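# Place build plate from box onto 3-D printer bed

## Task

Take the build plate resting on the cardboard box and set it on the 3-D printer's bed with the coated side up, its side edges and back edge flush with the bed's edges, and the printer still upright. Everything else next to and behind the printer must stay roughly where it was and keep its orientation. The plate must stay put without the robot holding it, and at the end the grippers must be open and withdrawn from it.

## Robot and tools

Robot: two arms, left_arm and right_arm, each ending in a two-finger gripper. The fingers extend along the gripper's own +z axis and close along its y axis. The reported hand position (end_effector_position) is the point midway between the finger pads, roughly 1 cm short of the tips. A reference picture of the printer (printer card page 5) can be shown again with show_instructions, which takes no arguments and moves nothing.

Frame: all poses share one scene frame. Origin is on the table surface midway between the arms; +x goes out across the table, +z goes up, and left_arm sits on the +y side. The names left and right refer to arms, not to image sides. Positions are in metres; orientations are unit quaternions written w first (qw, qx, qy, qz). Printed positions can be somewhat wrong, worse at long reach, and arms often settle a centimetre or more short of the command, usually low.

Row format (used by both motion tools): 16 numbers in one flat list, left_arm first then right_arm, each as x, y, z, qw, qx, qy, qz, opening. These are absolute targets in the scene frame, not offsets. Opening runs from -1 (closed) to +1 (fully open, 0.094 m). Between the extremes the fingers go to where grip_measured would read that value; to hold something, command about 0.03 below its grip_measured (less for a lighter hold). Very thin parts (under about 2 mm) get reduced force. Even when only one arm should move, fill in both halves; for a resting arm, repeat its last reported position and quaternion exactly, with its intended opening. To keep an orientation, resend the same quaternion every row rather than copying a drifted reading.

execute_actions(actions): a list of up to 15 actions; each action is a table of up to 15 rows, each row lasting one 1/30 s step. Fewer rows means the final row is held until 15 steps pass. An empty list just returns state and images. Each step, the command is clamped to within 70 mm and 16 degrees of the measured hand pose, then solved by damped inverse kinematics, favouring position over orientation. A target farther than 0.6 m along any of a gripper's current axes from its start-of-action position makes the action rejected for both arms; if the first action fails this against the last reported state, or any action is malformed, nothing runs.

move(target, speed, blocking): target is one 16-number row as above, an absolute pose per arm. Each gripper follows a straight line toward it, turning the short way; both paths finish together, lasting 0.5 to 10 s (longer ones are cut off at 10 s). speed is the peak path speed in m/s, 0.002 to 0.5, default 0.25; rotation is capped at twice that in rad/s. Openings are applied at the start. Paths ignore obstacles and the other arm, and hands lag or overshoot, especially near full reach. Faster moves and targets set deeper past a contact hit or press harder. The result adds a move: line giving the ending (done, off_target, moving, held, fault) and any limits (paced means the pose was clipped; held means a check blocked steps, after which the arm may surge), plus each gripper's distance to target. With blocking=false the call returns after 0.5 s while motion continues; no other motion is accepted until a result shows it has ended, so use wait or stop.

wait(seconds): 0 to 10; arms keep their last command; returns early if a running move finishes. stop(): brakes the current move; it needs stopping distance, and fingers continue.

zoom_image(camera, region): camera is cam_low, cam_left_wrist or cam_right_wrist; region is [x0, y0, x1, y1] in that image's pixels from the top-left, at most 504 by 504.

finished_scene(scene): ends the current scene by number after the robot holds its last command; irreversible. The plate must already rest correctly on its own.

Results: each gives a state line (left_arm: ... | right_arm: ...) with gripper positions and quaternions, Hand target lines (the pose each arm is currently driven toward), grip_measured, Joint positions (last value is finger opening in metres), and images from cam_low, cam_left_wrist, cam_right_wrist, all 504x504. Gripper readings may carry a fixed error of about 1 mm. A pose unreachable line means the clearance check altered or blocked that arm's command. FAULT or OVER-TEMPERATURE FAULT lines mean an arm stopped. MOTOR HOT warns from 75 °C; carrying loads heats motors even while idle, at 90 °C the arm halts for 10 s, and at 100 °C it drops whatever it holds and falls.

Cameras: calibration is given per camera (intrinsics K, distortion, world-to-camera transform); cam_low is fixed near x 0.77, z 0.27 looking back over the table; wrist cameras are fisheye and ride with their hands. Values may be off by a couple of degrees and millimetres.

Joint ranges per arm (rad): waist -2.618 to 3.054, shoulder 0 to 3.142, elbow 0 to 3.142, wrist pitch -1.571 to 1.571, wrist yaw -1.571 to 1.571, wrist roll -2.094 to 2.094. Elbows cannot fully straighten.

Avoid: dropping the plate, knocking the printer over, disturbing neighbouring items, pushing anything off the table, slamming or hard presses, and letting the arms collide. Occasional external tugs on held parts or nudges to loose objects can happen. Finish by opening and retracting both grippers.

Each tool is called by a JSON object that holds its "fn" and its "kwargs", one argument or row to a line.

Reference images:

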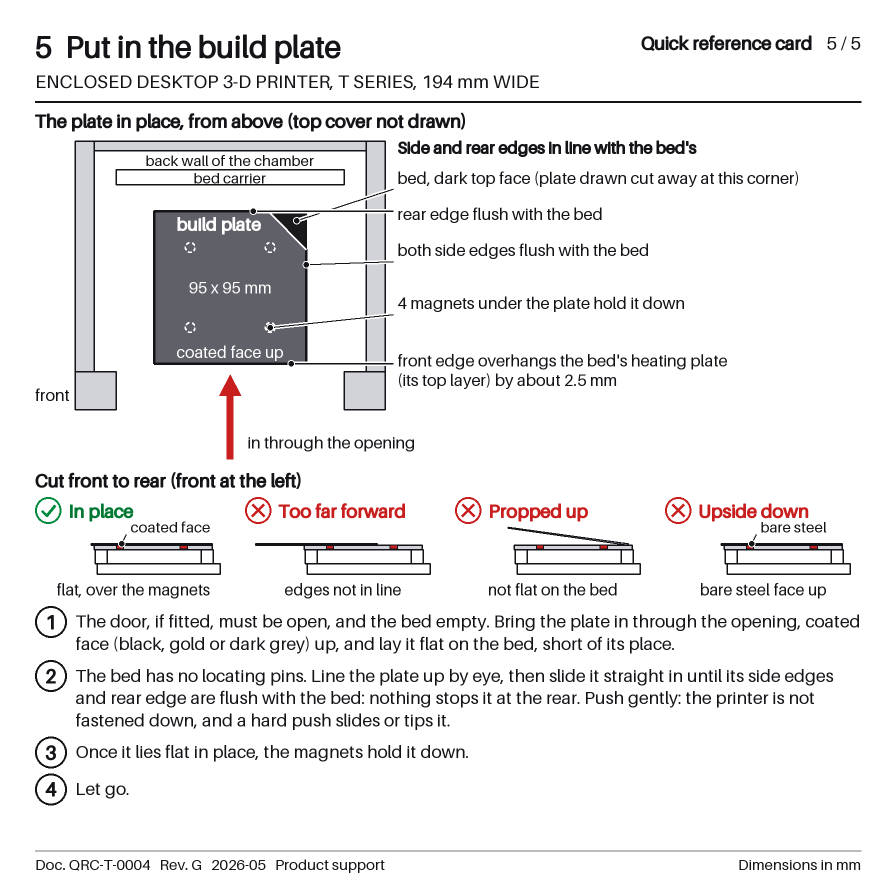

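## Session

{"fn": "execute_actions", "kwargs": {
  "actions": []
}}

Scene clock: 0.00 s.
left_arm: end_effector_position=(+0.4025, +0.3601, +0.3989) grip_measured=+1.000 end_effector_quat_wxyz=(+0.700, -0.008, +0.714, +0.011) | right_arm: end_effector_position=(+0.3842, -0.2903, +0.3956) grip_measured=+1.000 end_effector_quat_wxyz=(+0.696, -0.038, +0.716, +0.029)
Joint positions: left_arm=[ 0.011  1.062  1.039  0.005 -0.007  0.003  0.094] | right_arm=[ 0.003  1.06   1.035 -0.004 -0.01  -0.011  0.094]
Joint velocities: left_arm=[ 0.007  0.002  0.007  0.007  0.037 -0.037  0.   ] | right_arm=[-0.002  0.007 -0.007 -0.051  0.022 -0.051  0.   ]
Hand target (left_arm): +0.399, +0.360, +0.408; +0.709, -0.009, +0.705, +0.011
Hand target (right_arm): +0.382, -0.291, +0.399; +0.698, -0.037, +0.714, +0.030

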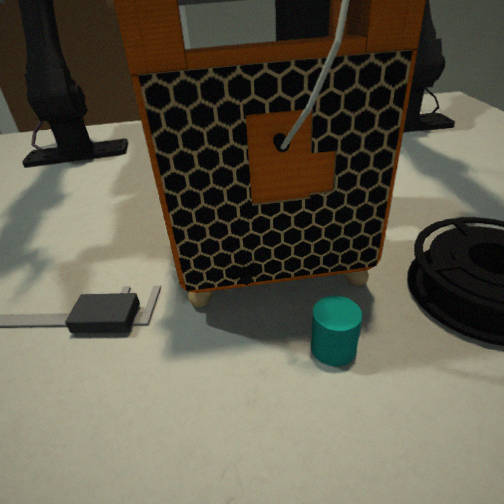

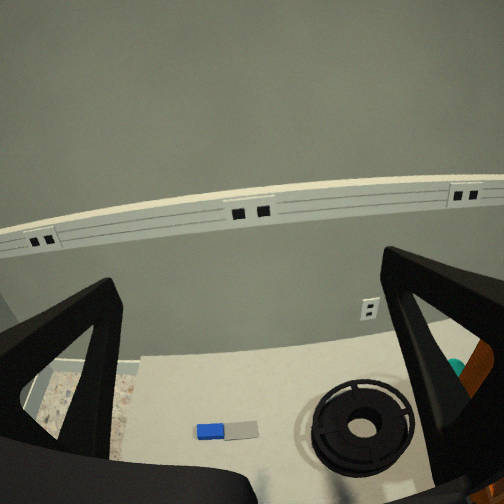

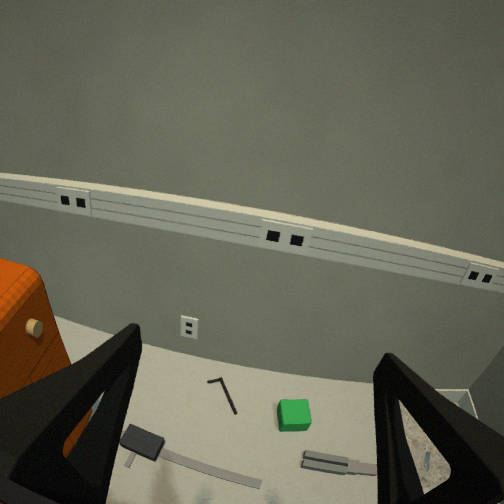

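{"fn": "move", "kwargs": {
  "target": [0.2,0.25,0.35,0.47,0.296,0.814,-0.171,1,0.2,-0.2,0.35,0.47,-0.296,0.814,0.171,1]
}}

Scene clock: 18.27 s.
left_arm: end_effector_position=(+0.2101, +0.2499, +0.3400) grip_measured=+1.000 end_effector_quat_wxyz=(+0.454, +0.287, +0.826, -0.169) | right_arm: end_effector_position=(+0.2071, -0.2002, +0.3413) grip_measured=+1.000 end_effector_quat_wxyz=(+0.459, -0.289, +0.822, +0.173)
Joint positions: left_arm=[-0.071  0.797  1.296 -1.157  0.523  0.346  0.094] | right_arm=[ 0.204  0.826  1.274 -1.034 -0.35  -0.203  0.094]
Joint velocities: left_arm=[ 0.007 -0.007  0.002 -0.007 -0.066  0.037  0.   ] | right_arm=[-0.012 -0.007 -0.007  0.037 -0.007 -0.007  0.   ]
Hand target (left_arm): +0.202, +0.247, +0.353; +0.470, +0.298, +0.813, -0.169
Hand target (right_arm): +0.198, -0.200, +0.353; +0.472, -0.297, +0.812, +0.172
Off the commanded pose (left_arm): 0.014 m, 2 deg.
Off the commanded pose (right_arm): 0.011 m, 2 deg.
move: off_target (left_arm, right_arm)
camera_calibration (this result's frames):
cam_left_wrist: T_world_to_cam=[[-0.702461, -0.709198, -0.0598869, 0.342164], [-0.629698, 0.658516, -0.412112, 0.122632], [0.331705, -0.251782, -0.909163, 0.403657], [0, 0, 0, 1]] pos_world=[0.183683, 0.26354, 0.43802]
cam_right_wrist: T_world_to_cam=[[0.720928, -0.687231, 0.0893036, -0.316673], [-0.579821, -0.66873, -0.465412, 0.188561], [0.379566, 0.283748, -0.880578, 0.380221], [0, 0, 0, 1]] pos_world=[0.193311, -0.199419, 0.450853]

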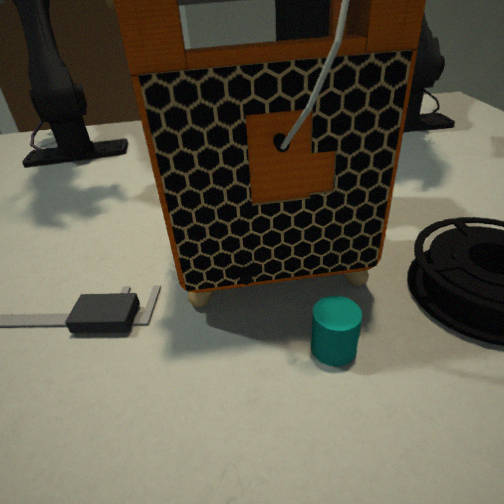

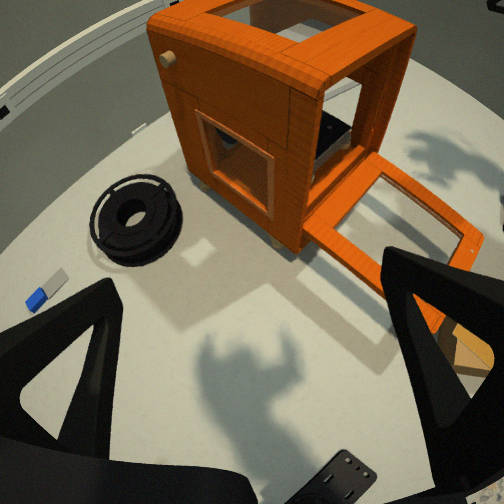

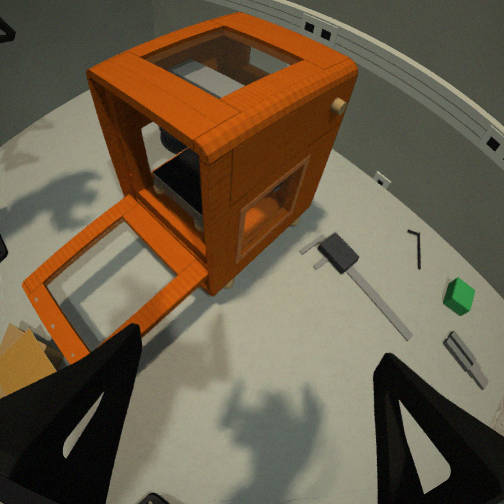

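{"fn": "move", "kwargs": {
  "target": [0.21,0.25,0.34,0.454,0.287,0.826,-0.169,1,0.06,-0.06,0.25,0.212,-0.674,0.674,0.212,1]
}}

Scene clock: 27.10 s.
left_arm: end_effector_position=(+0.2098, +0.2499, +0.3397) grip_measured=+1.000 end_effector_quat_wxyz=(+0.454, +0.287, +0.826, -0.170) | right_arm: end_effector_position=(+0.0617, -0.0625, +0.2485) grip_measured=+1.000 end_effector_quat_wxyz=(+0.218, -0.669, +0.682, +0.199)
Joint positions: left_arm=[-0.071  0.797  1.296 -1.159  0.523  0.347  0.094] | right_arm=[ 1.151  1.107  1.274 -1.156 -0.159 -0.271  0.094]
Joint velocities: left_arm=[ 0.012  0.007 -0.007 -0.037  0.051  0.007  0.   ] | right_arm=[ 0.017 -0.002 -0.012 -0.007 -0.022 -0.037  0.   ]
Hand target (left_arm): +0.210, +0.250, +0.340; +0.454, +0.287, +0.826, -0.169
Hand target (right_arm): +0.056, -0.063, +0.250; -0.212, +0.677, -0.675, -0.203
Off the commanded pose (left_arm): 0.000 m, 0 deg.
Off the commanded pose (right_arm): 0.003 m, 2 deg.
move: done
camera_calibration (this result's frames):
cam_left_wrist: T_world_to_cam=[[-0.702705, -0.709034, -0.0589542, 0.341664], [-0.630263, 0.658795, -0.410801, 0.121921], [0.330111, -0.251516, -0.909817, 0.403931], [0, 0, 0, 1]] pos_world=[0.18359, 0.263526, 0.437731]
cam_right_wrist: T_world_to_cam=[[0.989379, 0.129036, 0.0669276, -0.0689278], [0.133, -0.989382, -0.0586014, -0.0119963], [0.0586553, 0.0668804, -0.996035, 0.349605], [0, 0, 0, 1]] pos_world=[0.049285, -0.0263565, 0.352129]

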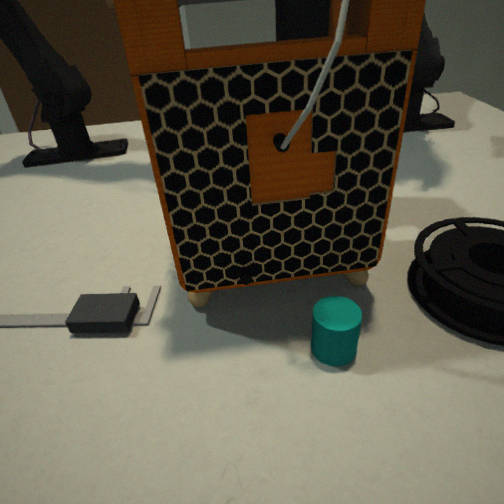

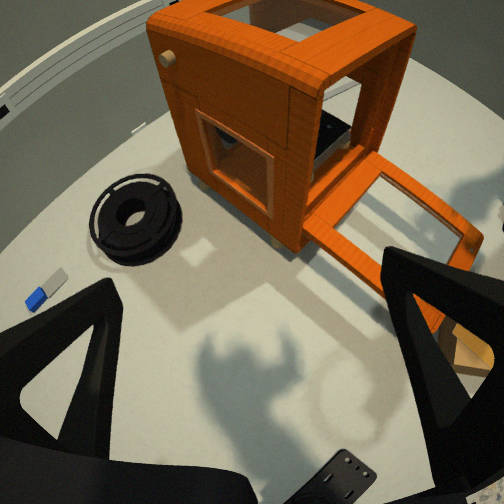

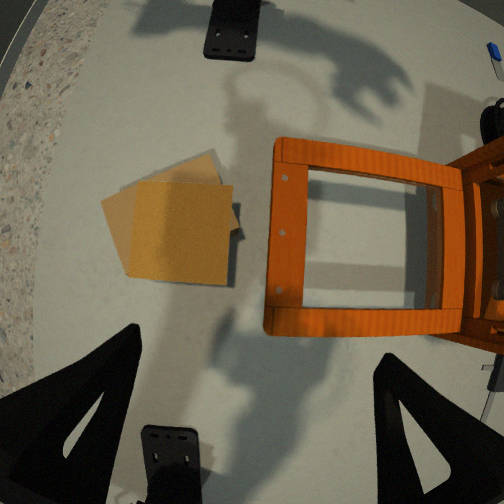

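{"fn": "zoom_image", "kwargs": {
  "camera": "cam_right_wrist",
  "region": [80,130,300,350]
}}

Region (80, 130, 300, 350) of cam_right_wrist's 504x504 image, scaled by 2.291, with more detail than that image has.

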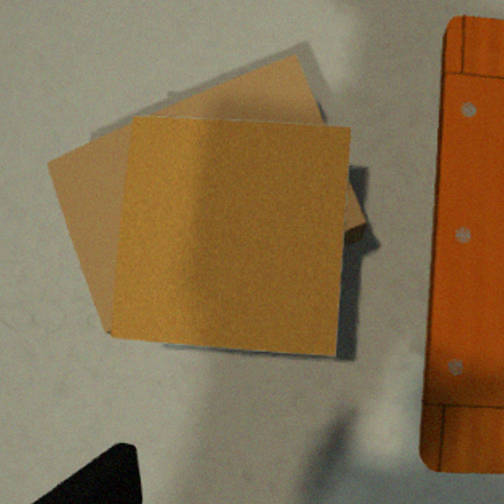

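{"fn": "move", "kwargs": {
  "target": [0.21,0.25,0.34,0.454,0.287,0.826,-0.169,1,0.04,-0.07,0.11,0.560,-0.800,-0.177,0.124,-0.5],
  "speed": 0.2
}}

Scene clock: 107.93 s.
left_arm: end_effector_position=(+0.2098, +0.2499, +0.3397) grip_measured=+1.000 end_effector_quat_wxyz=(+0.454, +0.287, +0.826, -0.170) | right_arm: end_effector_position=(+0.0412, -0.0675, +0.1203) grip_measured=-0.499 end_effector_quat_wxyz=(-0.597, +0.785, +0.136, -0.097)
Joint positions: left_arm=[-0.071  0.797  1.296 -1.159  0.523  0.347  0.094] | right_arm=[ 0.69   0.894  0.169  0.143 -1.06  -2.101  0.024]
Joint velocities: left_arm=[ 0.012  0.007  0.007 -0.007  0.007  0.007  0.   ] | right_arm=[-0.002  0.012 -0.012 -0.007 -0.037  0.037 -0.   ]
Hand target (left_arm): +0.210, +0.250, +0.340; +0.454, +0.287, +0.826, -0.169
Hand target (right_arm): +0.038, -0.072, +0.112; -0.593, +0.787, +0.129, -0.112
Off the commanded pose (left_arm): 0.000 m, 0 deg.
Off the commanded pose (right_arm): 0.011 m, 7 deg.
joint sent to its limit (right arm) — the command would take joint 6 (wrist roll) past its lower limit, so that joint was sent only as far as its limit.
move: off_target (right_arm)
camera_calibration (this result's frames):
cam_left_wrist: T_world_to_cam=[[-0.702705, -0.709034, -0.0589542, 0.341664], [-0.630263, 0.658795, -0.410801, 0.121921], [0.330111, -0.251516, -0.909817, 0.403931], [0, 0, 0, 1]] pos_world=[0.18359, 0.263526, 0.437731]
cam_right_wrist: T_world_to_cam=[[-0.256885, 0.239997, 0.936168, -0.0852348], [0.94493, -0.140871, 0.295403, -0.04042], [0.202775, 0.960498, -0.190593, 0.180927], [0, 0, 0, 1]] pos_world=[-0.0203889, -0.159018, 0.126218]

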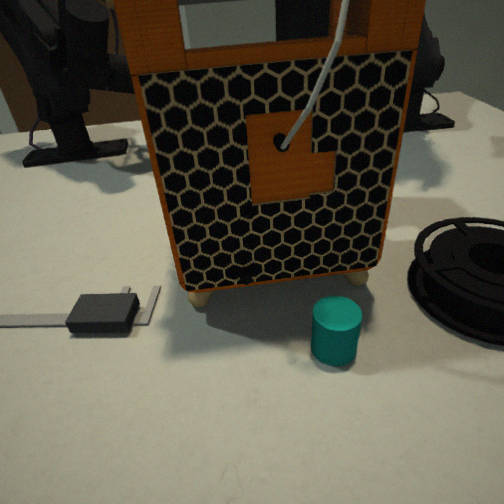

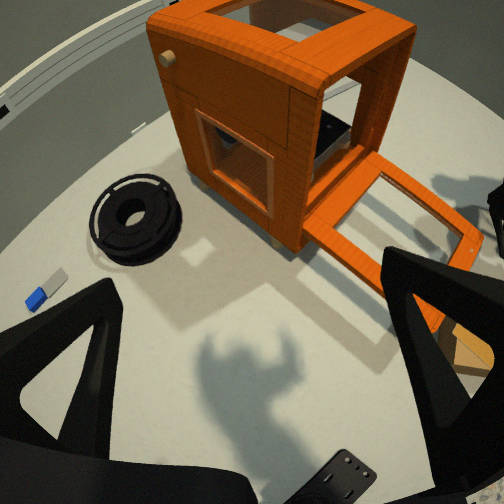

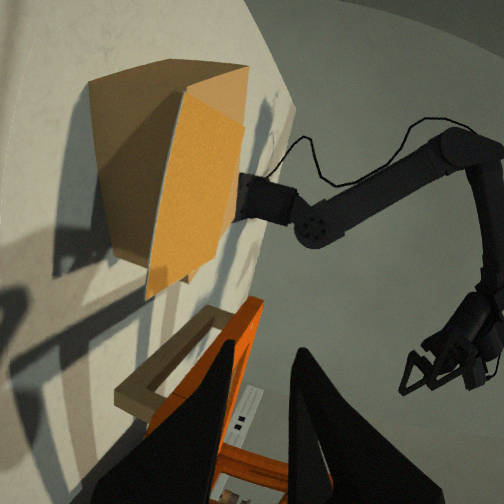

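{"fn": "move", "kwargs": {
  "target": [0.02,0.16,0.2,0.38,0.596,0.596,-0.38,1,0.028,-0.068,0.055,0.608,-0.778,-0.123,0.096,-0.5],
  "speed": 0.15
}}

Scene clock: 123.03 s.
left_arm: end_effector_position=(+0.0163, +0.1559, +0.1984) grip_measured=+1.000 end_effector_quat_wxyz=(+0.376, +0.610, +0.594, -0.366) | right_arm: end_effector_position=(+0.0370, -0.0639, +0.0648) grip_measured=-0.499 end_effector_quat_wxyz=(-0.596, +0.785, +0.142, -0.093)
Joint positions: left_arm=[-1.612  0.203  0.544 -0.808 -0.029  0.013  0.094] | right_arm=[ 0.73   1.368  0.008  0.807 -1.026 -2.08   0.024]
Joint velocities: left_arm=[-0.007  0.007  0.002 -0.007  0.007 -0.066  0.   ] | right_arm=[-0.002  0.002 -0.002 -0.007 -0.037 -0.022  0.001]
Hand target (left_arm): +0.017, +0.155, +0.200; +0.383, +0.603, +0.594, -0.370
Hand target (right_arm): +0.027, -0.070, +0.057; -0.587, +0.789, +0.140, -0.113
Off the commanded pose (left_arm): 0.006 m, 2 deg.
Off the commanded pose (right_arm): 0.014 m, 3 deg.
joint sent to its limit (right arm) — the command would take joint 3 (elbow) past its lower limit, so that joint was sent only as far as its limit.
move: off_target (right_arm)
camera_calibration (this result's frames):
cam_left_wrist: T_world_to_cam=[[-0.988224, 0.104536, -0.11174, 0.0189896], [0.146166, 0.860948, -0.487241, -0.02518], [0.0452681, -0.497836, -0.866089, 0.35001], [0, 0, 0, 1]] pos_world=[0.00660217, 0.193941, 0.292993]
cam_right_wrist: T_world_to_cam=[[-0.271138, 0.23741, 0.932802, -0.0346086], [0.941518, -0.136017, 0.30829, -0.0200265], [0.200068, 0.96184, -0.186647, 0.167655], [0, 0, 0, 1]] pos_world=[-0.0240708, -0.155764, 0.0697492]

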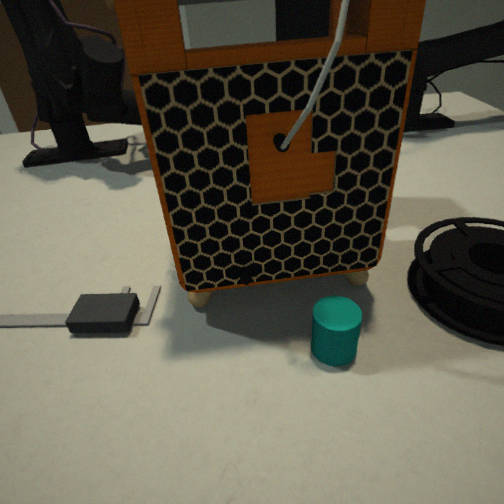

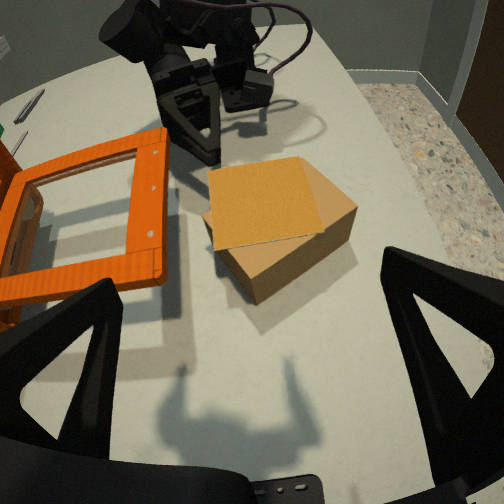

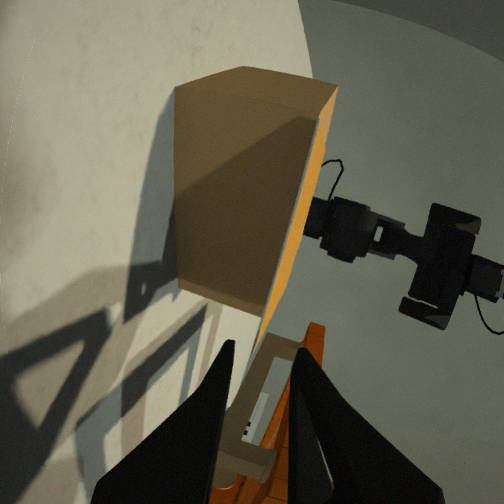

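{"fn": "move", "kwargs": {
  "target": [0.017,0.155,0.2,0.383,0.603,0.594,-0.37,1,0.022,-0.048,0.061,0.60,-0.785,-0.135,0.096,-0.5],
  "speed": 0.04
}}

{"fn": "zoom_image", "kwargs": {
  "camera": "cam_left_wrist",
  "region": [140,60,340,260]
}}

Scene clock: 133.37 s.
left_arm: end_effector_position=(+0.0167, +0.1559, +0.1985) grip_measured=+1.000 end_effector_quat_wxyz=(+0.377, +0.609, +0.595, -0.365) | right_arm: end_effector_position=(+0.0286, -0.0435, +0.0690) grip_measured=-0.499 end_effector_quat_wxyz=(-0.606, +0.778, +0.148, -0.081)
Joint positions: left_arm=[-1.62   0.203  0.544 -0.808 -0.041  0.008  0.094] | right_arm=[ 0.872  1.499  0.008  1.074 -0.896 -1.958  0.024]
Joint velocities: left_arm=[-0.027 -0.002  0.002  0.007 -0.022  0.007  0.   ] | right_arm=[ 0.002 -0.017  0.007 -0.007 -0.022 -0.066 -0.   ]
Hand target (left_arm): +0.017, +0.155, +0.200; +0.383, +0.603, +0.594, -0.370
Hand target (right_arm): +0.023, -0.049, +0.061; -0.595, +0.786, +0.137, -0.096
Off the commanded pose (left_arm): 0.002 m, 1 deg.
Off the commanded pose (right_arm): 0.011 m, 2 deg.
joint sent to its limit (right arm) — the command would take joint 3 (elbow) past its lower limit, so that joint was sent only as far as its limit.
move: off_target (right_arm)
camera_calibration (this result's frames):
cam_left_wrist: T_world_to_cam=[[-0.988614, 0.100334, -0.112136, 0.0201402], [0.142709, 0.861462, -0.487358, -0.0252132], [0.0477029, -0.497812, -0.865972, 0.349945], [0, 0, 0, 1]] pos_world=[0.00681564, 0.193906, 0.293013]
cam_right_wrist: T_world_to_cam=[[-0.289676, 0.212373, 0.933266, -0.0462254], [0.934072, -0.149987, 0.324057, -0.0120759], [0.208798, 0.96561, -0.154924, 0.148205], [0, 0, 0, 1]] pos_world=[-0.0330556, -0.135102, 0.0700144]

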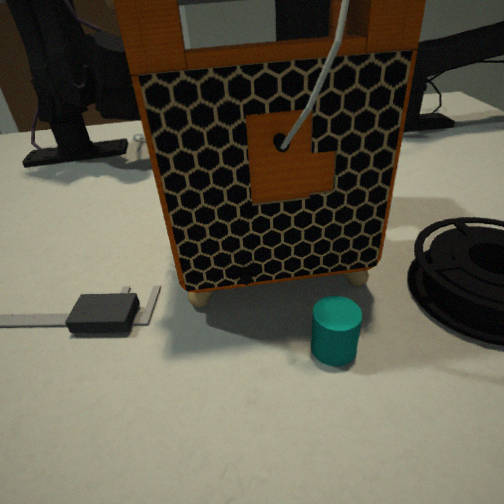

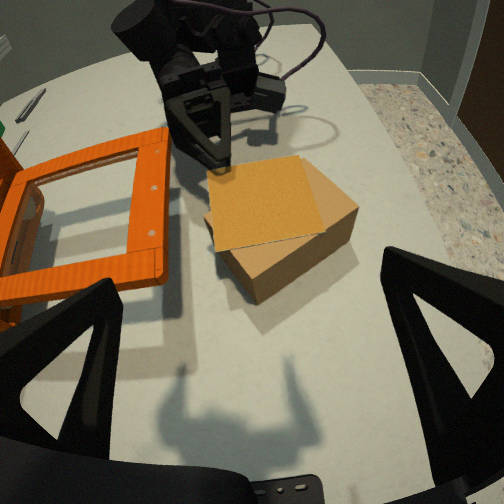

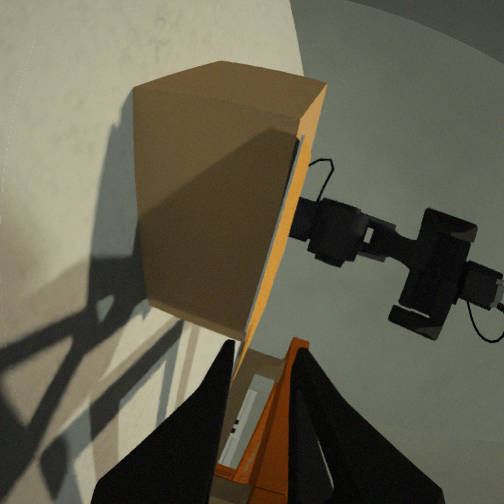

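Region (140, 60, 340, 260) of cam_left_wrist's 504x504 image, scaled by 2.520, with more detail than that image has.

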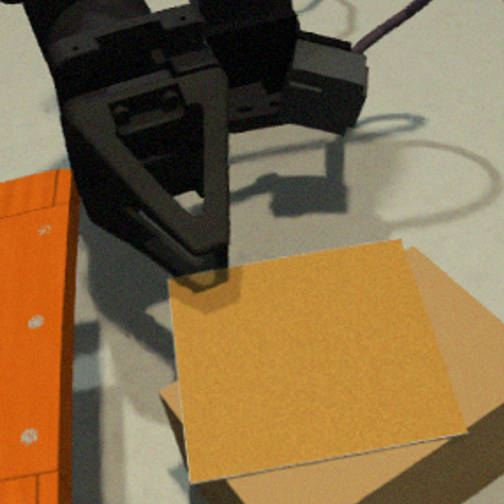

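{"fn": "move", "kwargs": {
  "target": [0.017,0.155,0.2,0.383,0.603,0.594,-0.37,1,0.028,-0.043,0.054,0.576,-0.793,-0.161,0.117,-0.5],
  "speed": 0.04
}}

Scene clock: 142.50 s.
left_arm: end_effector_position=(+0.0168, +0.1559, +0.1985) grip_measured=+1.000 end_effector_quat_wxyz=(+0.377, +0.609, +0.595, -0.365) | right_arm: end_effector_position=(+0.0244, -0.0464, +0.0543) grip_measured=-0.499 end_effector_quat_wxyz=(-0.579, +0.791, +0.161, -0.110)
Joint positions: left_arm=[-1.62   0.203  0.544 -0.808 -0.041  0.007  0.094] | right_arm=[ 0.855  1.509  0.052  0.905 -0.95  -2.049  0.024]
Joint velocities: left_arm=[-0.002  0.002 -0.007 -0.022 -0.066 -0.007  0.   ] | right_arm=[ 0.007  0.002 -0.002  0.007  0.022 -0.022 -0.   ]
Hand target (left_arm): +0.017, +0.155, +0.200; +0.383, +0.603, +0.594, -0.370
Hand target (right_arm): +0.028, -0.043, +0.055; -0.578, +0.792, +0.160, -0.117
Off the commanded pose (left_arm): 0.002 m, 1 deg.
Off the commanded pose (right_arm): 0.005 m, 1 deg.
move: done
camera_calibration (this result's frames):
cam_left_wrist: T_world_to_cam=[[-0.988685, 0.0998262, -0.11197, 0.0202549], [0.142185, 0.861531, -0.487389, -0.0252177], [0.0478115, -0.497795, -0.865976, 0.349939], [0, 0, 0, 1]] pos_world=[0.00688015, 0.193902, 0.293016]
cam_right_wrist: T_world_to_cam=[[-0.286852, 0.256031, 0.923127, -0.0305835], [0.945925, -0.0766559, 0.315197, -0.000263851], [0.151464, 0.963624, -0.220198, 0.154462], [0, 0, 0, 1]] pos_world=[-0.0319187, -0.141033, 0.0623277]

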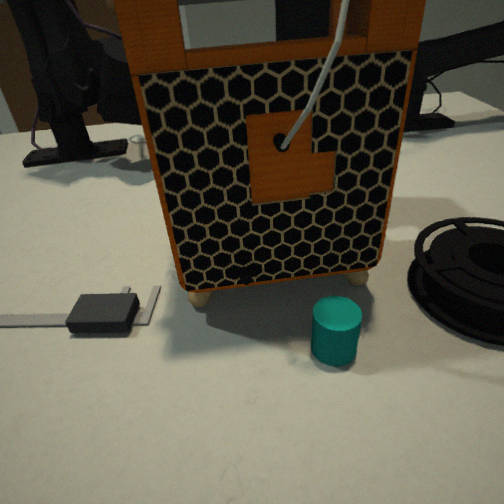

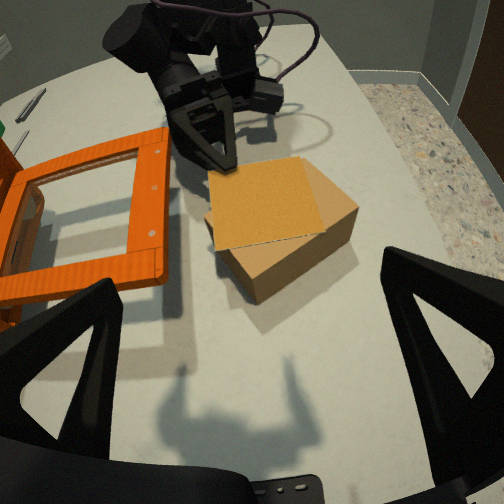

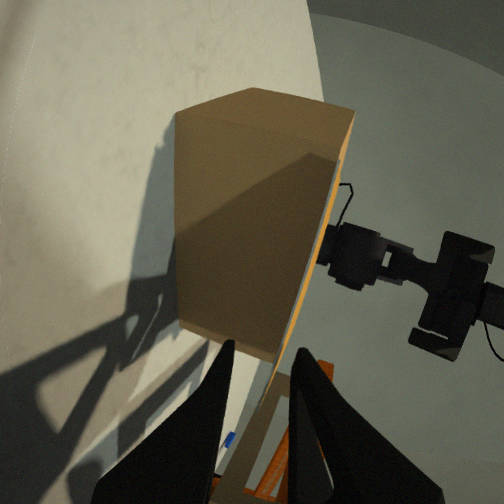

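{"fn": "move", "kwargs": {
  "target": [0.017,0.155,0.2,0.383,0.603,0.594,-0.37,1,0.019,-0.022,0.056,0.630,-0.751,-0.153,0.128,-0.5],
  "speed": 0.04
}}

{"fn": "zoom_image", "kwargs": {
  "camera": "cam_left_wrist",
  "region": [140,60,340,260]
}}

Scene clock: 153.60 s.
left_arm: end_effector_position=(+0.0168, +0.1559, +0.1985) grip_measured=+1.000 end_effector_quat_wxyz=(+0.377, +0.609, +0.595, -0.365) | right_arm: end_effector_position=(+0.0191, -0.0270, +0.0585) grip_measured=-0.499 end_effector_quat_wxyz=(-0.627, +0.753, +0.159, -0.122)
Joint positions: left_arm=[-1.62   0.203  0.544 -0.808 -0.041  0.007  0.094] | right_arm=[ 0.917  1.941  0.052  1.57  -0.947 -1.85   0.024]
Joint velocities: left_arm=[-0.002 -0.002 -0.007  0.007  0.037  0.037  0.   ] | right_arm=[-0.012 -0.007  0.002 -0.007  0.066  0.037 -0.001]
Hand target (left_arm): +0.017, +0.155, +0.200; +0.383, +0.603, +0.594, -0.370
Hand target (right_arm): +0.019, -0.022, +0.057; -0.626, +0.754, +0.155, -0.127
Off the commanded pose (left_arm): 0.002 m, 1 deg.
Off the commanded pose (right_arm): 0.006 m, 1 deg.
joint sent to its limit (right arm) — the command would take joint 4 (wrist pitch) past its upper limit, so that joint was sent only as far as its limit.
move: done
camera_calibration (this result's frames):
cam_left_wrist: T_world_to_cam=[[-0.988685, 0.0998262, -0.11197, 0.0202549], [0.142185, 0.861531, -0.487389, -0.0252177], [0.0478115, -0.497795, -0.865976, 0.349939], [0, 0, 0, 1]] pos_world=[0.00688015, 0.193902, 0.293016]
cam_right_wrist: T_world_to_cam=[[-0.245932, 0.142776, 0.958714, -0.0469031], [0.960175, -0.09942, 0.261113, 0.00721869], [0.132596, 0.984749, -0.112639, 0.132109], [0, 0, 0, 1]] pos_world=[-0.0359833, -0.12268, 0.0579624]

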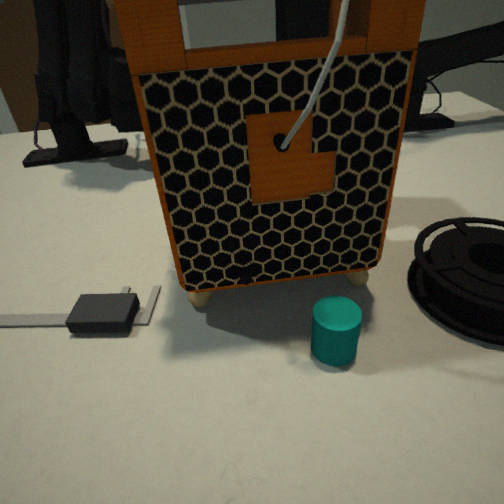

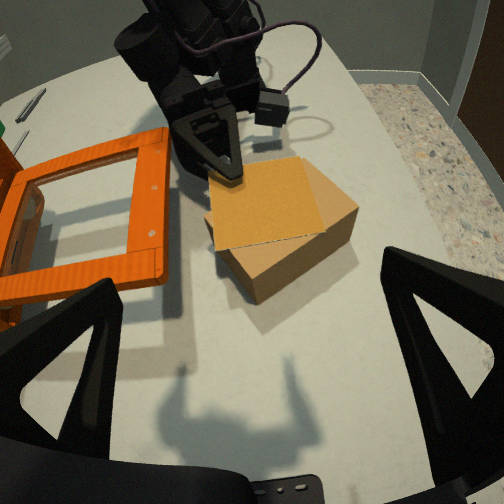

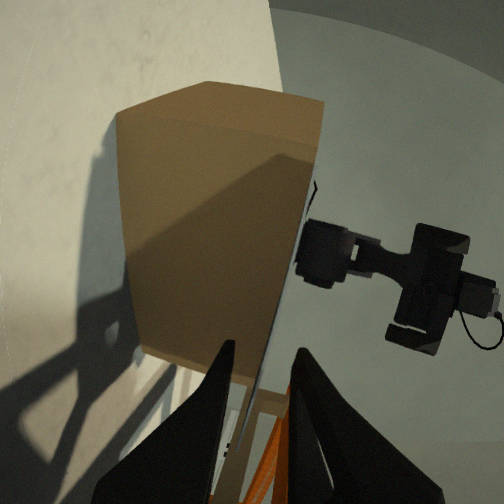

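Region (140, 60, 340, 260) of cam_left_wrist's 504x504 image, scaled by 2.520, with more detail than that image has.

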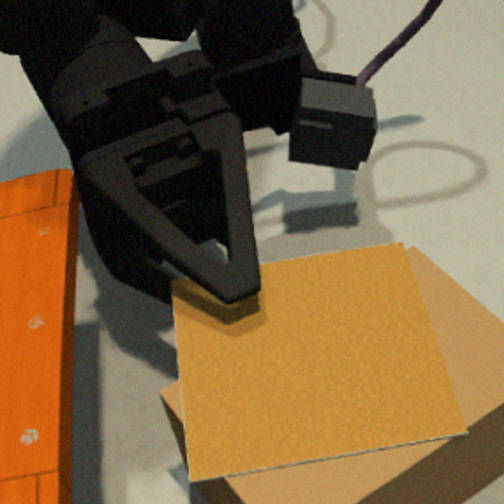

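{"fn": "execute_actions", "kwargs": {
  "actions": [
    [[0.017,0.155,0.2,0.383,0.603,0.594,-0.37,1,0.016,-0.017,0.059,0.626,-0.754,-0.155,0.127,-0.7]],
    [[0.017,0.155,0.2,0.383,0.603,0.594,-0.37,1,0.016,-0.017,0.063,0.626,-0.754,-0.155,0.127,-0.85]],
    [[0.017,0.155,0.2,0.383,0.603,0.594,-0.37,1,0.016,-0.017,0.068,0.626,-0.754,-0.155,0.127,-0.93]],
    [[0.017,0.155,0.2,0.383,0.603,0.594,-0.37,1,0.016,-0.017,0.073,0.626,-0.754,-0.155,0.127,-1]],
    [[0.017,0.155,0.2,0.383,0.603,0.594,-0.37,1,0.016,-0.017,0.082,0.626,-0.754,-0.155,0.127,-1]]
  ]
}}

{"fn": "zoom_image", "kwargs": {
  "camera": "cam_left_wrist",
  "region": [140,60,340,260]
}}

Scene clock: 164.90 s.
left_arm: end_effector_position=(+0.0168, +0.1559, +0.1985) grip_measured=+1.000 end_effector_quat_wxyz=(+0.377, +0.609, +0.595, -0.365) | right_arm: end_effector_position=(+0.0147, -0.0245, +0.0747) grip_measured=-0.982 end_effector_quat_wxyz=(-0.621, +0.759, +0.147, -0.130)
Joint positions: left_arm=[-1.62   0.203  0.544 -0.808 -0.041  0.007  0.094] | right_arm=[ 0.951  1.696  0.056  1.315 -0.912 -1.816  0.001]
Joint velocities: left_arm=[ 0.002 -0.012  0.002 -0.007 -0.037 -0.066  0.   ] | right_arm=[-0.007 -0.032 -0.012 -0.007  0.007  0.022 -0.   ]
Hand target (left_arm): +0.017, +0.155, +0.200; +0.383, +0.603, +0.594, -0.370
Hand target (right_arm): +0.016, -0.017, +0.082; -0.627, +0.753, +0.155, -0.127
Off the commanded pose (left_arm): 0.002 m, 1 deg.
Off the commanded pose (right_arm): 0.011 m, 1 deg.
camera_calibration (this result's frames):
cam_left_wrist: T_world_to_cam=[[-0.988685, 0.0998262, -0.11197, 0.0202549], [0.142185, 0.861531, -0.487389, -0.0252177], [0.0478115, -0.497795, -0.865976, 0.349939], [0, 0, 0, 1]] pos_world=[0.00688015, 0.193902, 0.293016]
cam_right_wrist: T_world_to_cam=[[-0.22193, 0.166911, 0.96067, -0.0637908], [0.965483, -0.100152, 0.240443, 0.00888176], [0.136345, 0.980872, -0.138923, 0.133878], [0, 0, 0, 1]] pos_world=[-0.040986, -0.119781, 0.0777451]

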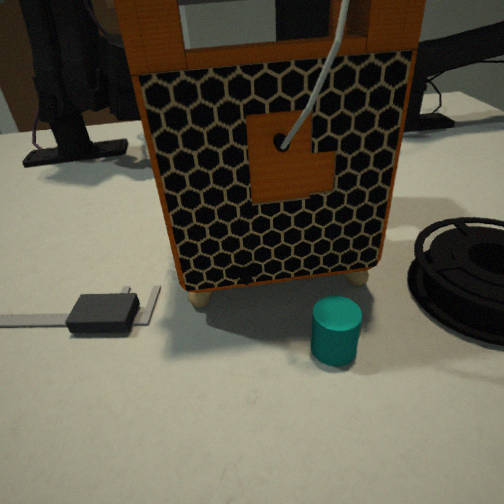

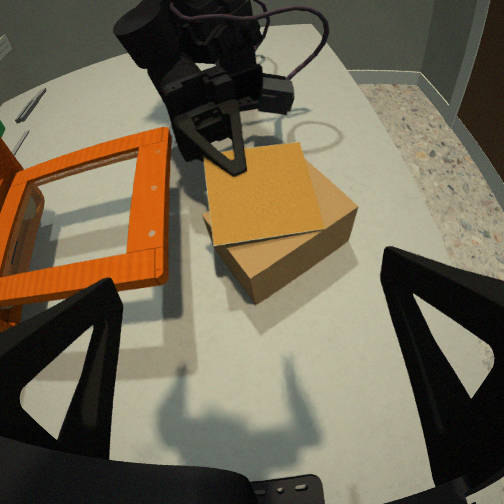

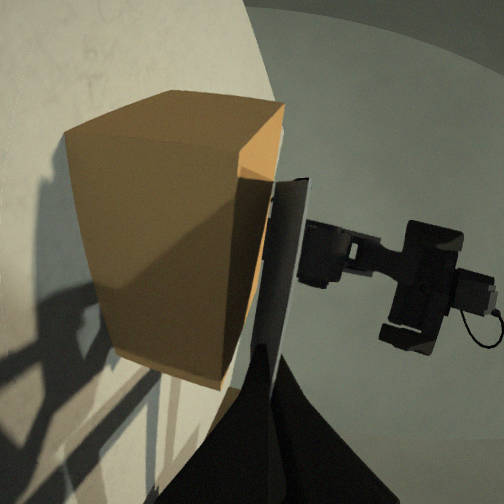

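Region (140, 60, 340, 260) of cam_left_wrist's 504x504 image, scaled by 2.520, with more detail than that image has.

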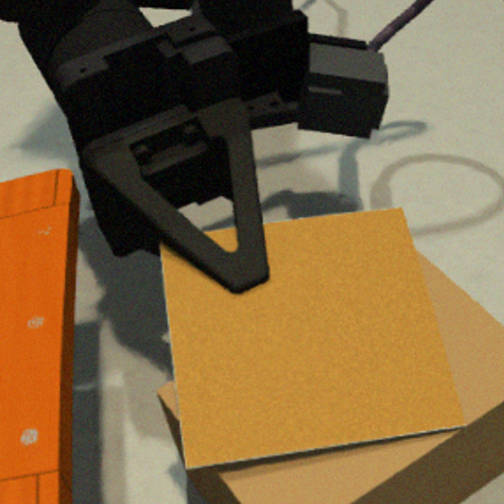

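{"fn": "move", "kwargs": {
  "target": [0.2,0.09,0.26,0.67,0.1,0.73,-0.09,1,0.016,-0.02,0.15,0.626,-0.754,-0.155,0.127,-1],
  "speed": 0.15
}}

Scene clock: 179.13 s.
left_arm: end_effector_position=(+0.1963, +0.0944, +0.2458) grip_measured=+1.000 end_effector_quat_wxyz=(+0.662, +0.123, +0.734, -0.082) | right_arm: end_effector_position=(+0.0110, -0.0233, +0.1332) grip_measured=-0.982 end_effector_quat_wxyz=(-0.614, +0.762, +0.149, -0.142)
Joint positions: left_arm=[-1.535  1.076  0.582  0.17  -1.22  -0.262  0.094] | right_arm=[ 0.962  1.127  0.183  0.596 -0.919 -1.816  0.001]
Joint velocities: left_arm=[-0.012 -0.002 -0.002 -0.051 -0.051 -0.037  0.   ] | right_arm=[-0.037  0.007  0.002 -0.051  0.066  0.022 -0.   ]
Hand target (left_arm): +0.200, +0.094, +0.259; +0.668, +0.101, +0.732, -0.088
Hand target (right_arm): +0.017, -0.019, +0.148; -0.626, +0.754, +0.155, -0.127
Off the commanded pose (left_arm): 0.015 m, 3 deg.
Off the commanded pose (right_arm): 0.018 m, 3 deg.
move: off_target (left_arm, right_arm)
camera_calibration (this result's frames):
cam_left_wrist: T_world_to_cam=[[-0.339645, -0.927421, -0.156624, 0.189728], [-0.563922, 0.334069, -0.755242, 0.279624], [0.752751, -0.16819, -0.636458, 0.125826], [0, 0, 0, 1]] pos_world=[0.12741, 0.103708, 0.320983]
cam_right_wrist: T_world_to_cam=[[-0.212712, 0.180011, 0.96039, -0.120695], [0.970162, -0.0781403, 0.229522, 0.000440364], [0.116362, 0.980556, -0.158018, 0.144125], [0, 0, 0, 1]] pos_world=[-0.0428711, -0.119562, 0.138588]

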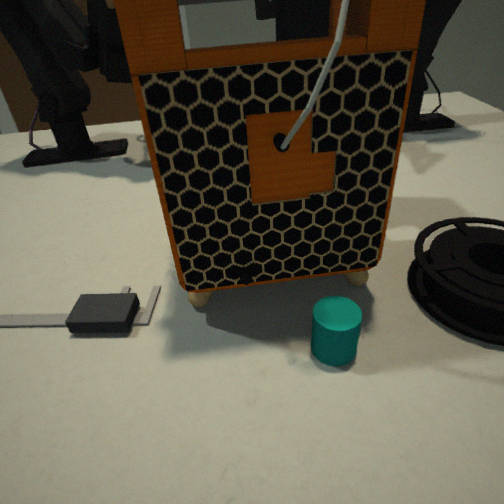

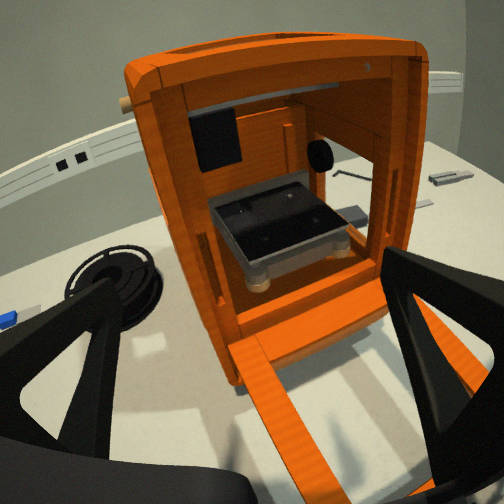

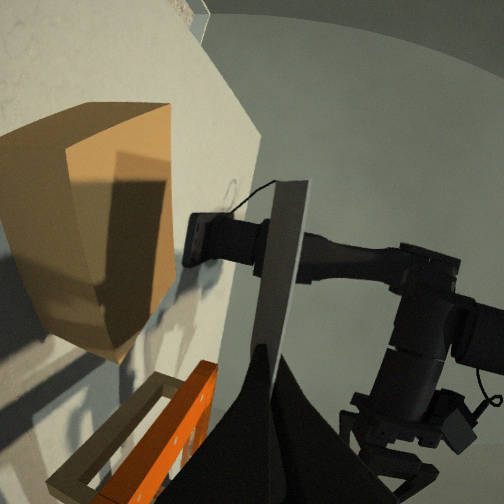

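{"fn": "zoom_image", "kwargs": {
  "camera": "cam_left_wrist",
  "region": [190,140,390,340]
}}

Region (190, 140, 390, 340) of cam_left_wrist's 504x504 image, scaled by 2.520, with more detail than that image has.

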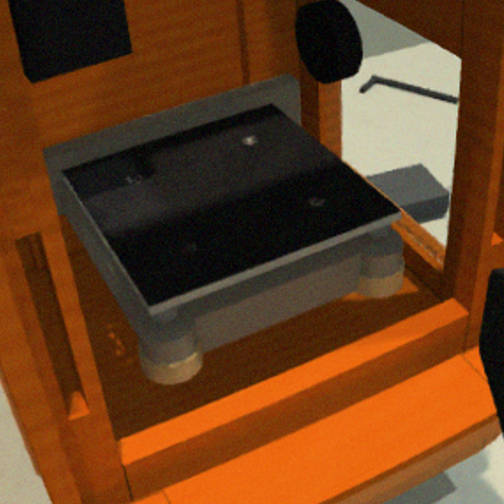

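{"fn": "move", "kwargs": {
  "target": [0.19,0.11,0.31,0.63,0.13,0.76,-0.11,1,0.19,0.0,0.18,0.562,-0.603,0.414,-0.386,-1],
  "speed": 0.15
}}

Scene clock: 215.50 s.
left_arm: end_effector_position=(+0.1910, +0.1057, +0.2947) grip_measured=+1.000 end_effector_quat_wxyz=(+0.627, +0.144, +0.760, -0.091) | right_arm: end_effector_position=(+0.1898, -0.0011, +0.1697) grip_measured=-0.982 end_effector_quat_wxyz=(-0.547, +0.623, -0.394, +0.396)
Joint positions: left_arm=[-1.535  0.99   0.845 -0.355 -1.149 -0.418  0.094] | right_arm=[ 1.39   1.564  0.505  0.873  1.082 -1.468  0.001]
Joint velocities: left_arm=[ 0.032 -0.007 -0.017 -0.007  0.051 -0.022  0.   ] | right_arm=[-0.022  0.007 -0.002 -0.022 -0.007 -0.007 -0.   ]
Hand target (left_arm): +0.190, +0.108, +0.310; +0.630, +0.130, +0.758, -0.110
Hand target (right_arm): +0.192, +0.003, +0.179; -0.558, +0.607, -0.408, +0.392
Off the commanded pose (left_arm): 0.016 m, 3 deg.
Off the commanded pose (right_arm): 0.010 m, 4 deg.
move: off_target (left_arm, right_arm)
camera_calibration (this result's frames):
cam_left_wrist: T_world_to_cam=[[-0.390814, -0.907894, -0.151632, 0.212303], [-0.609814, 0.378773, -0.696173, 0.29639], [0.689486, -0.179607, -0.701677, 0.195324], [0, 0, 0, 1]] pos_world=[0.129041, 0.115566, 0.375585]
cam_right_wrist: T_world_to_cam=[[0.0423598, 0.250099, 0.967293, -0.171278], [-0.138256, -0.95738, 0.253591, 0.0256545], [0.98949, -0.144476, -0.00597677, -0.0854145], [0, 0, 0, 1]] pos_world=[0.095319, 0.0550574, 0.15866]

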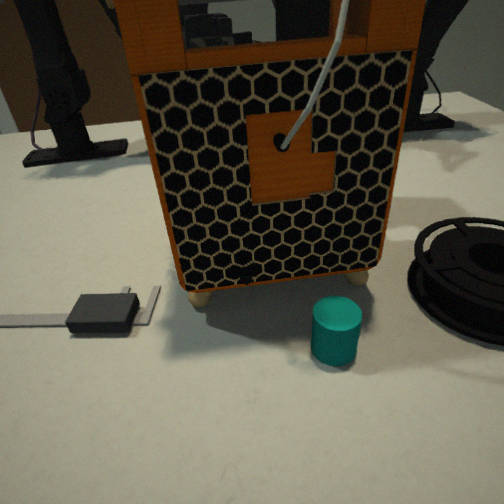

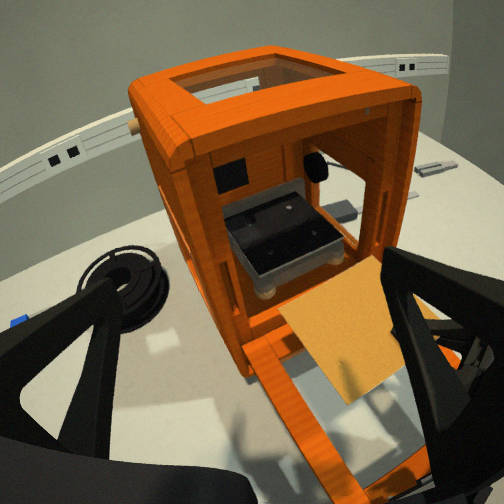

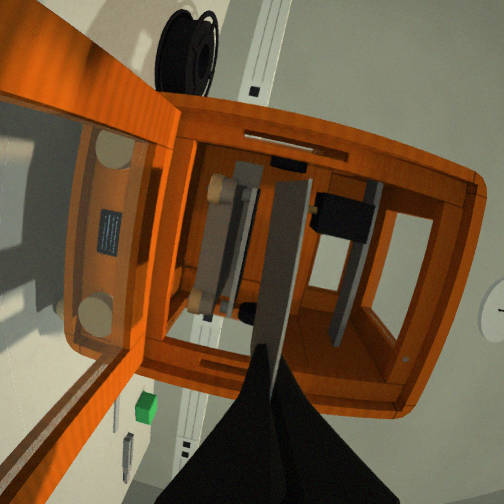

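{"fn": "move", "kwargs": {
  "target": [0.19,0.11,0.31,0.63,0.13,0.76,-0.11,1,0.275,0.0,0.178,0.578,-0.584,0.440,-0.361,-1],
  "speed": 0.08
}}

{"fn": "zoom_image", "kwargs": {
  "camera": "cam_left_wrist",
  "region": [200,150,400,350]
}}

{"fn": "zoom_image", "kwargs": {
  "camera": "cam_right_wrist",
  "region": [150,130,400,380]
}}

Scene clock: 232.53 s.
left_arm: end_effector_position=(+0.1910, +0.1062, +0.2937) grip_measured=+1.000 end_effector_quat_wxyz=(+0.626, +0.145, +0.761, -0.089) | right_arm: end_effector_position=(+0.2690, -0.0068, +0.1648) grip_measured=-0.982 end_effector_quat_wxyz=(+0.558, -0.602, +0.435, -0.368)
Joint positions: left_arm=[-1.535  0.99   0.845 -0.363 -1.148 -0.422  0.094] | right_arm=[ 1.103  1.639  0.56   0.925  0.816 -1.415  0.001]
Joint velocities: left_arm=[-0.017 -0.002 -0.007  0.007  0.037 -0.022  0.   ] | right_arm=[-0.007 -0.002 -0.002  0.037 -0.022  0.051  0.   ]
Hand target (left_arm): +0.190, +0.110, +0.310; +0.629, +0.130, +0.759, -0.110
Hand target (right_arm): +0.274, +0.000, +0.177; +0.577, -0.585, +0.443, -0.359
Off the commanded pose (left_arm): 0.017 m, 3 deg.
Off the commanded pose (right_arm): 0.016 m, 3 deg.
move: off_target (left_arm, right_arm)
camera_calibration (this result's frames):
cam_left_wrist: T_world_to_cam=[[-0.390752, -0.907291, -0.15536, 0.2136], [-0.61108, 0.381905, -0.693346, 0.294528], [0.6884, -0.175989, -0.703658, 0.195127], [0, 0, 0, 1]] pos_world=[0.129119, 0.115655, 0.374697]
cam_right_wrist: T_world_to_cam=[[0.102082, 0.158968, 0.981992, -0.187588], [-0.15531, -0.972497, 0.173576, 0.0500819], [0.982577, -0.170232, -0.0745849, -0.151655], [0, 0, 0, 1]] pos_world=[0.17594, 0.0527084, 0.164205]

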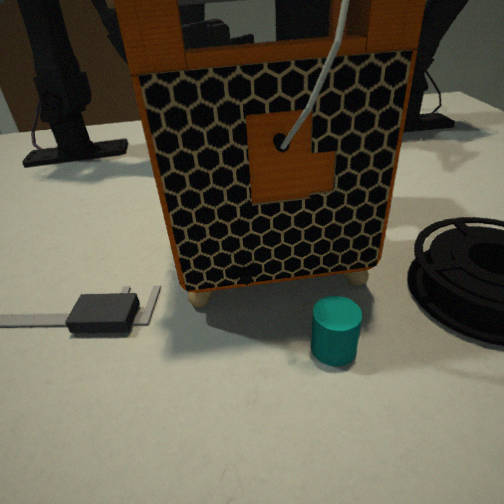

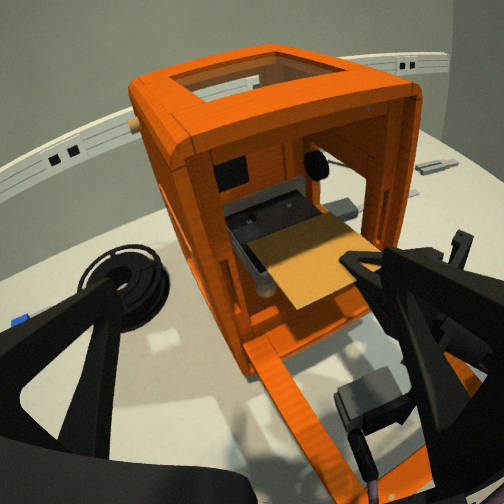

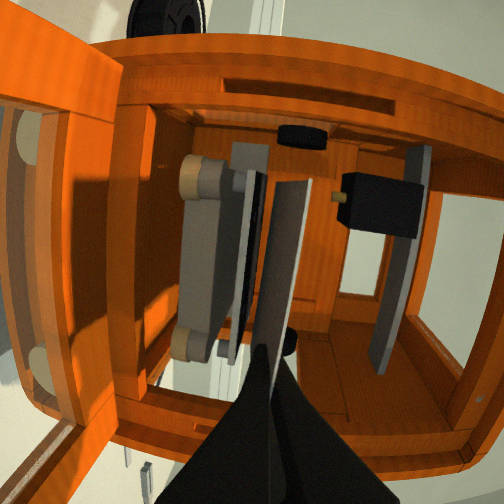

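Region (200, 150, 400, 350) of cam_left_wrist's 504x504 image, scaled by 2.520, with more detail than that image has.

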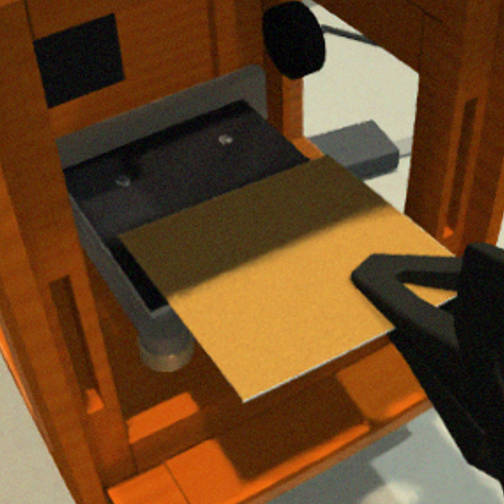

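Region (150, 130, 400, 380) of cam_right_wrist's 504x504 image, scaled by 2.016, with more detail than that image has.

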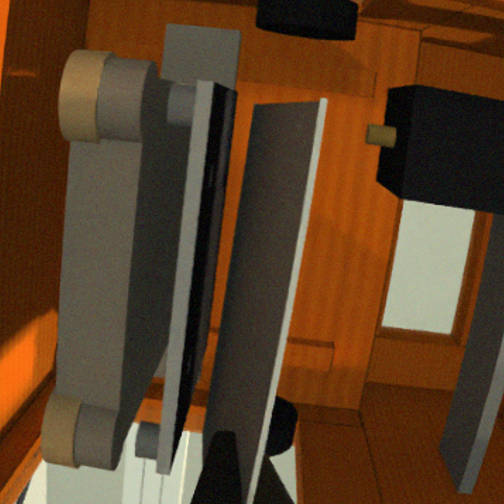

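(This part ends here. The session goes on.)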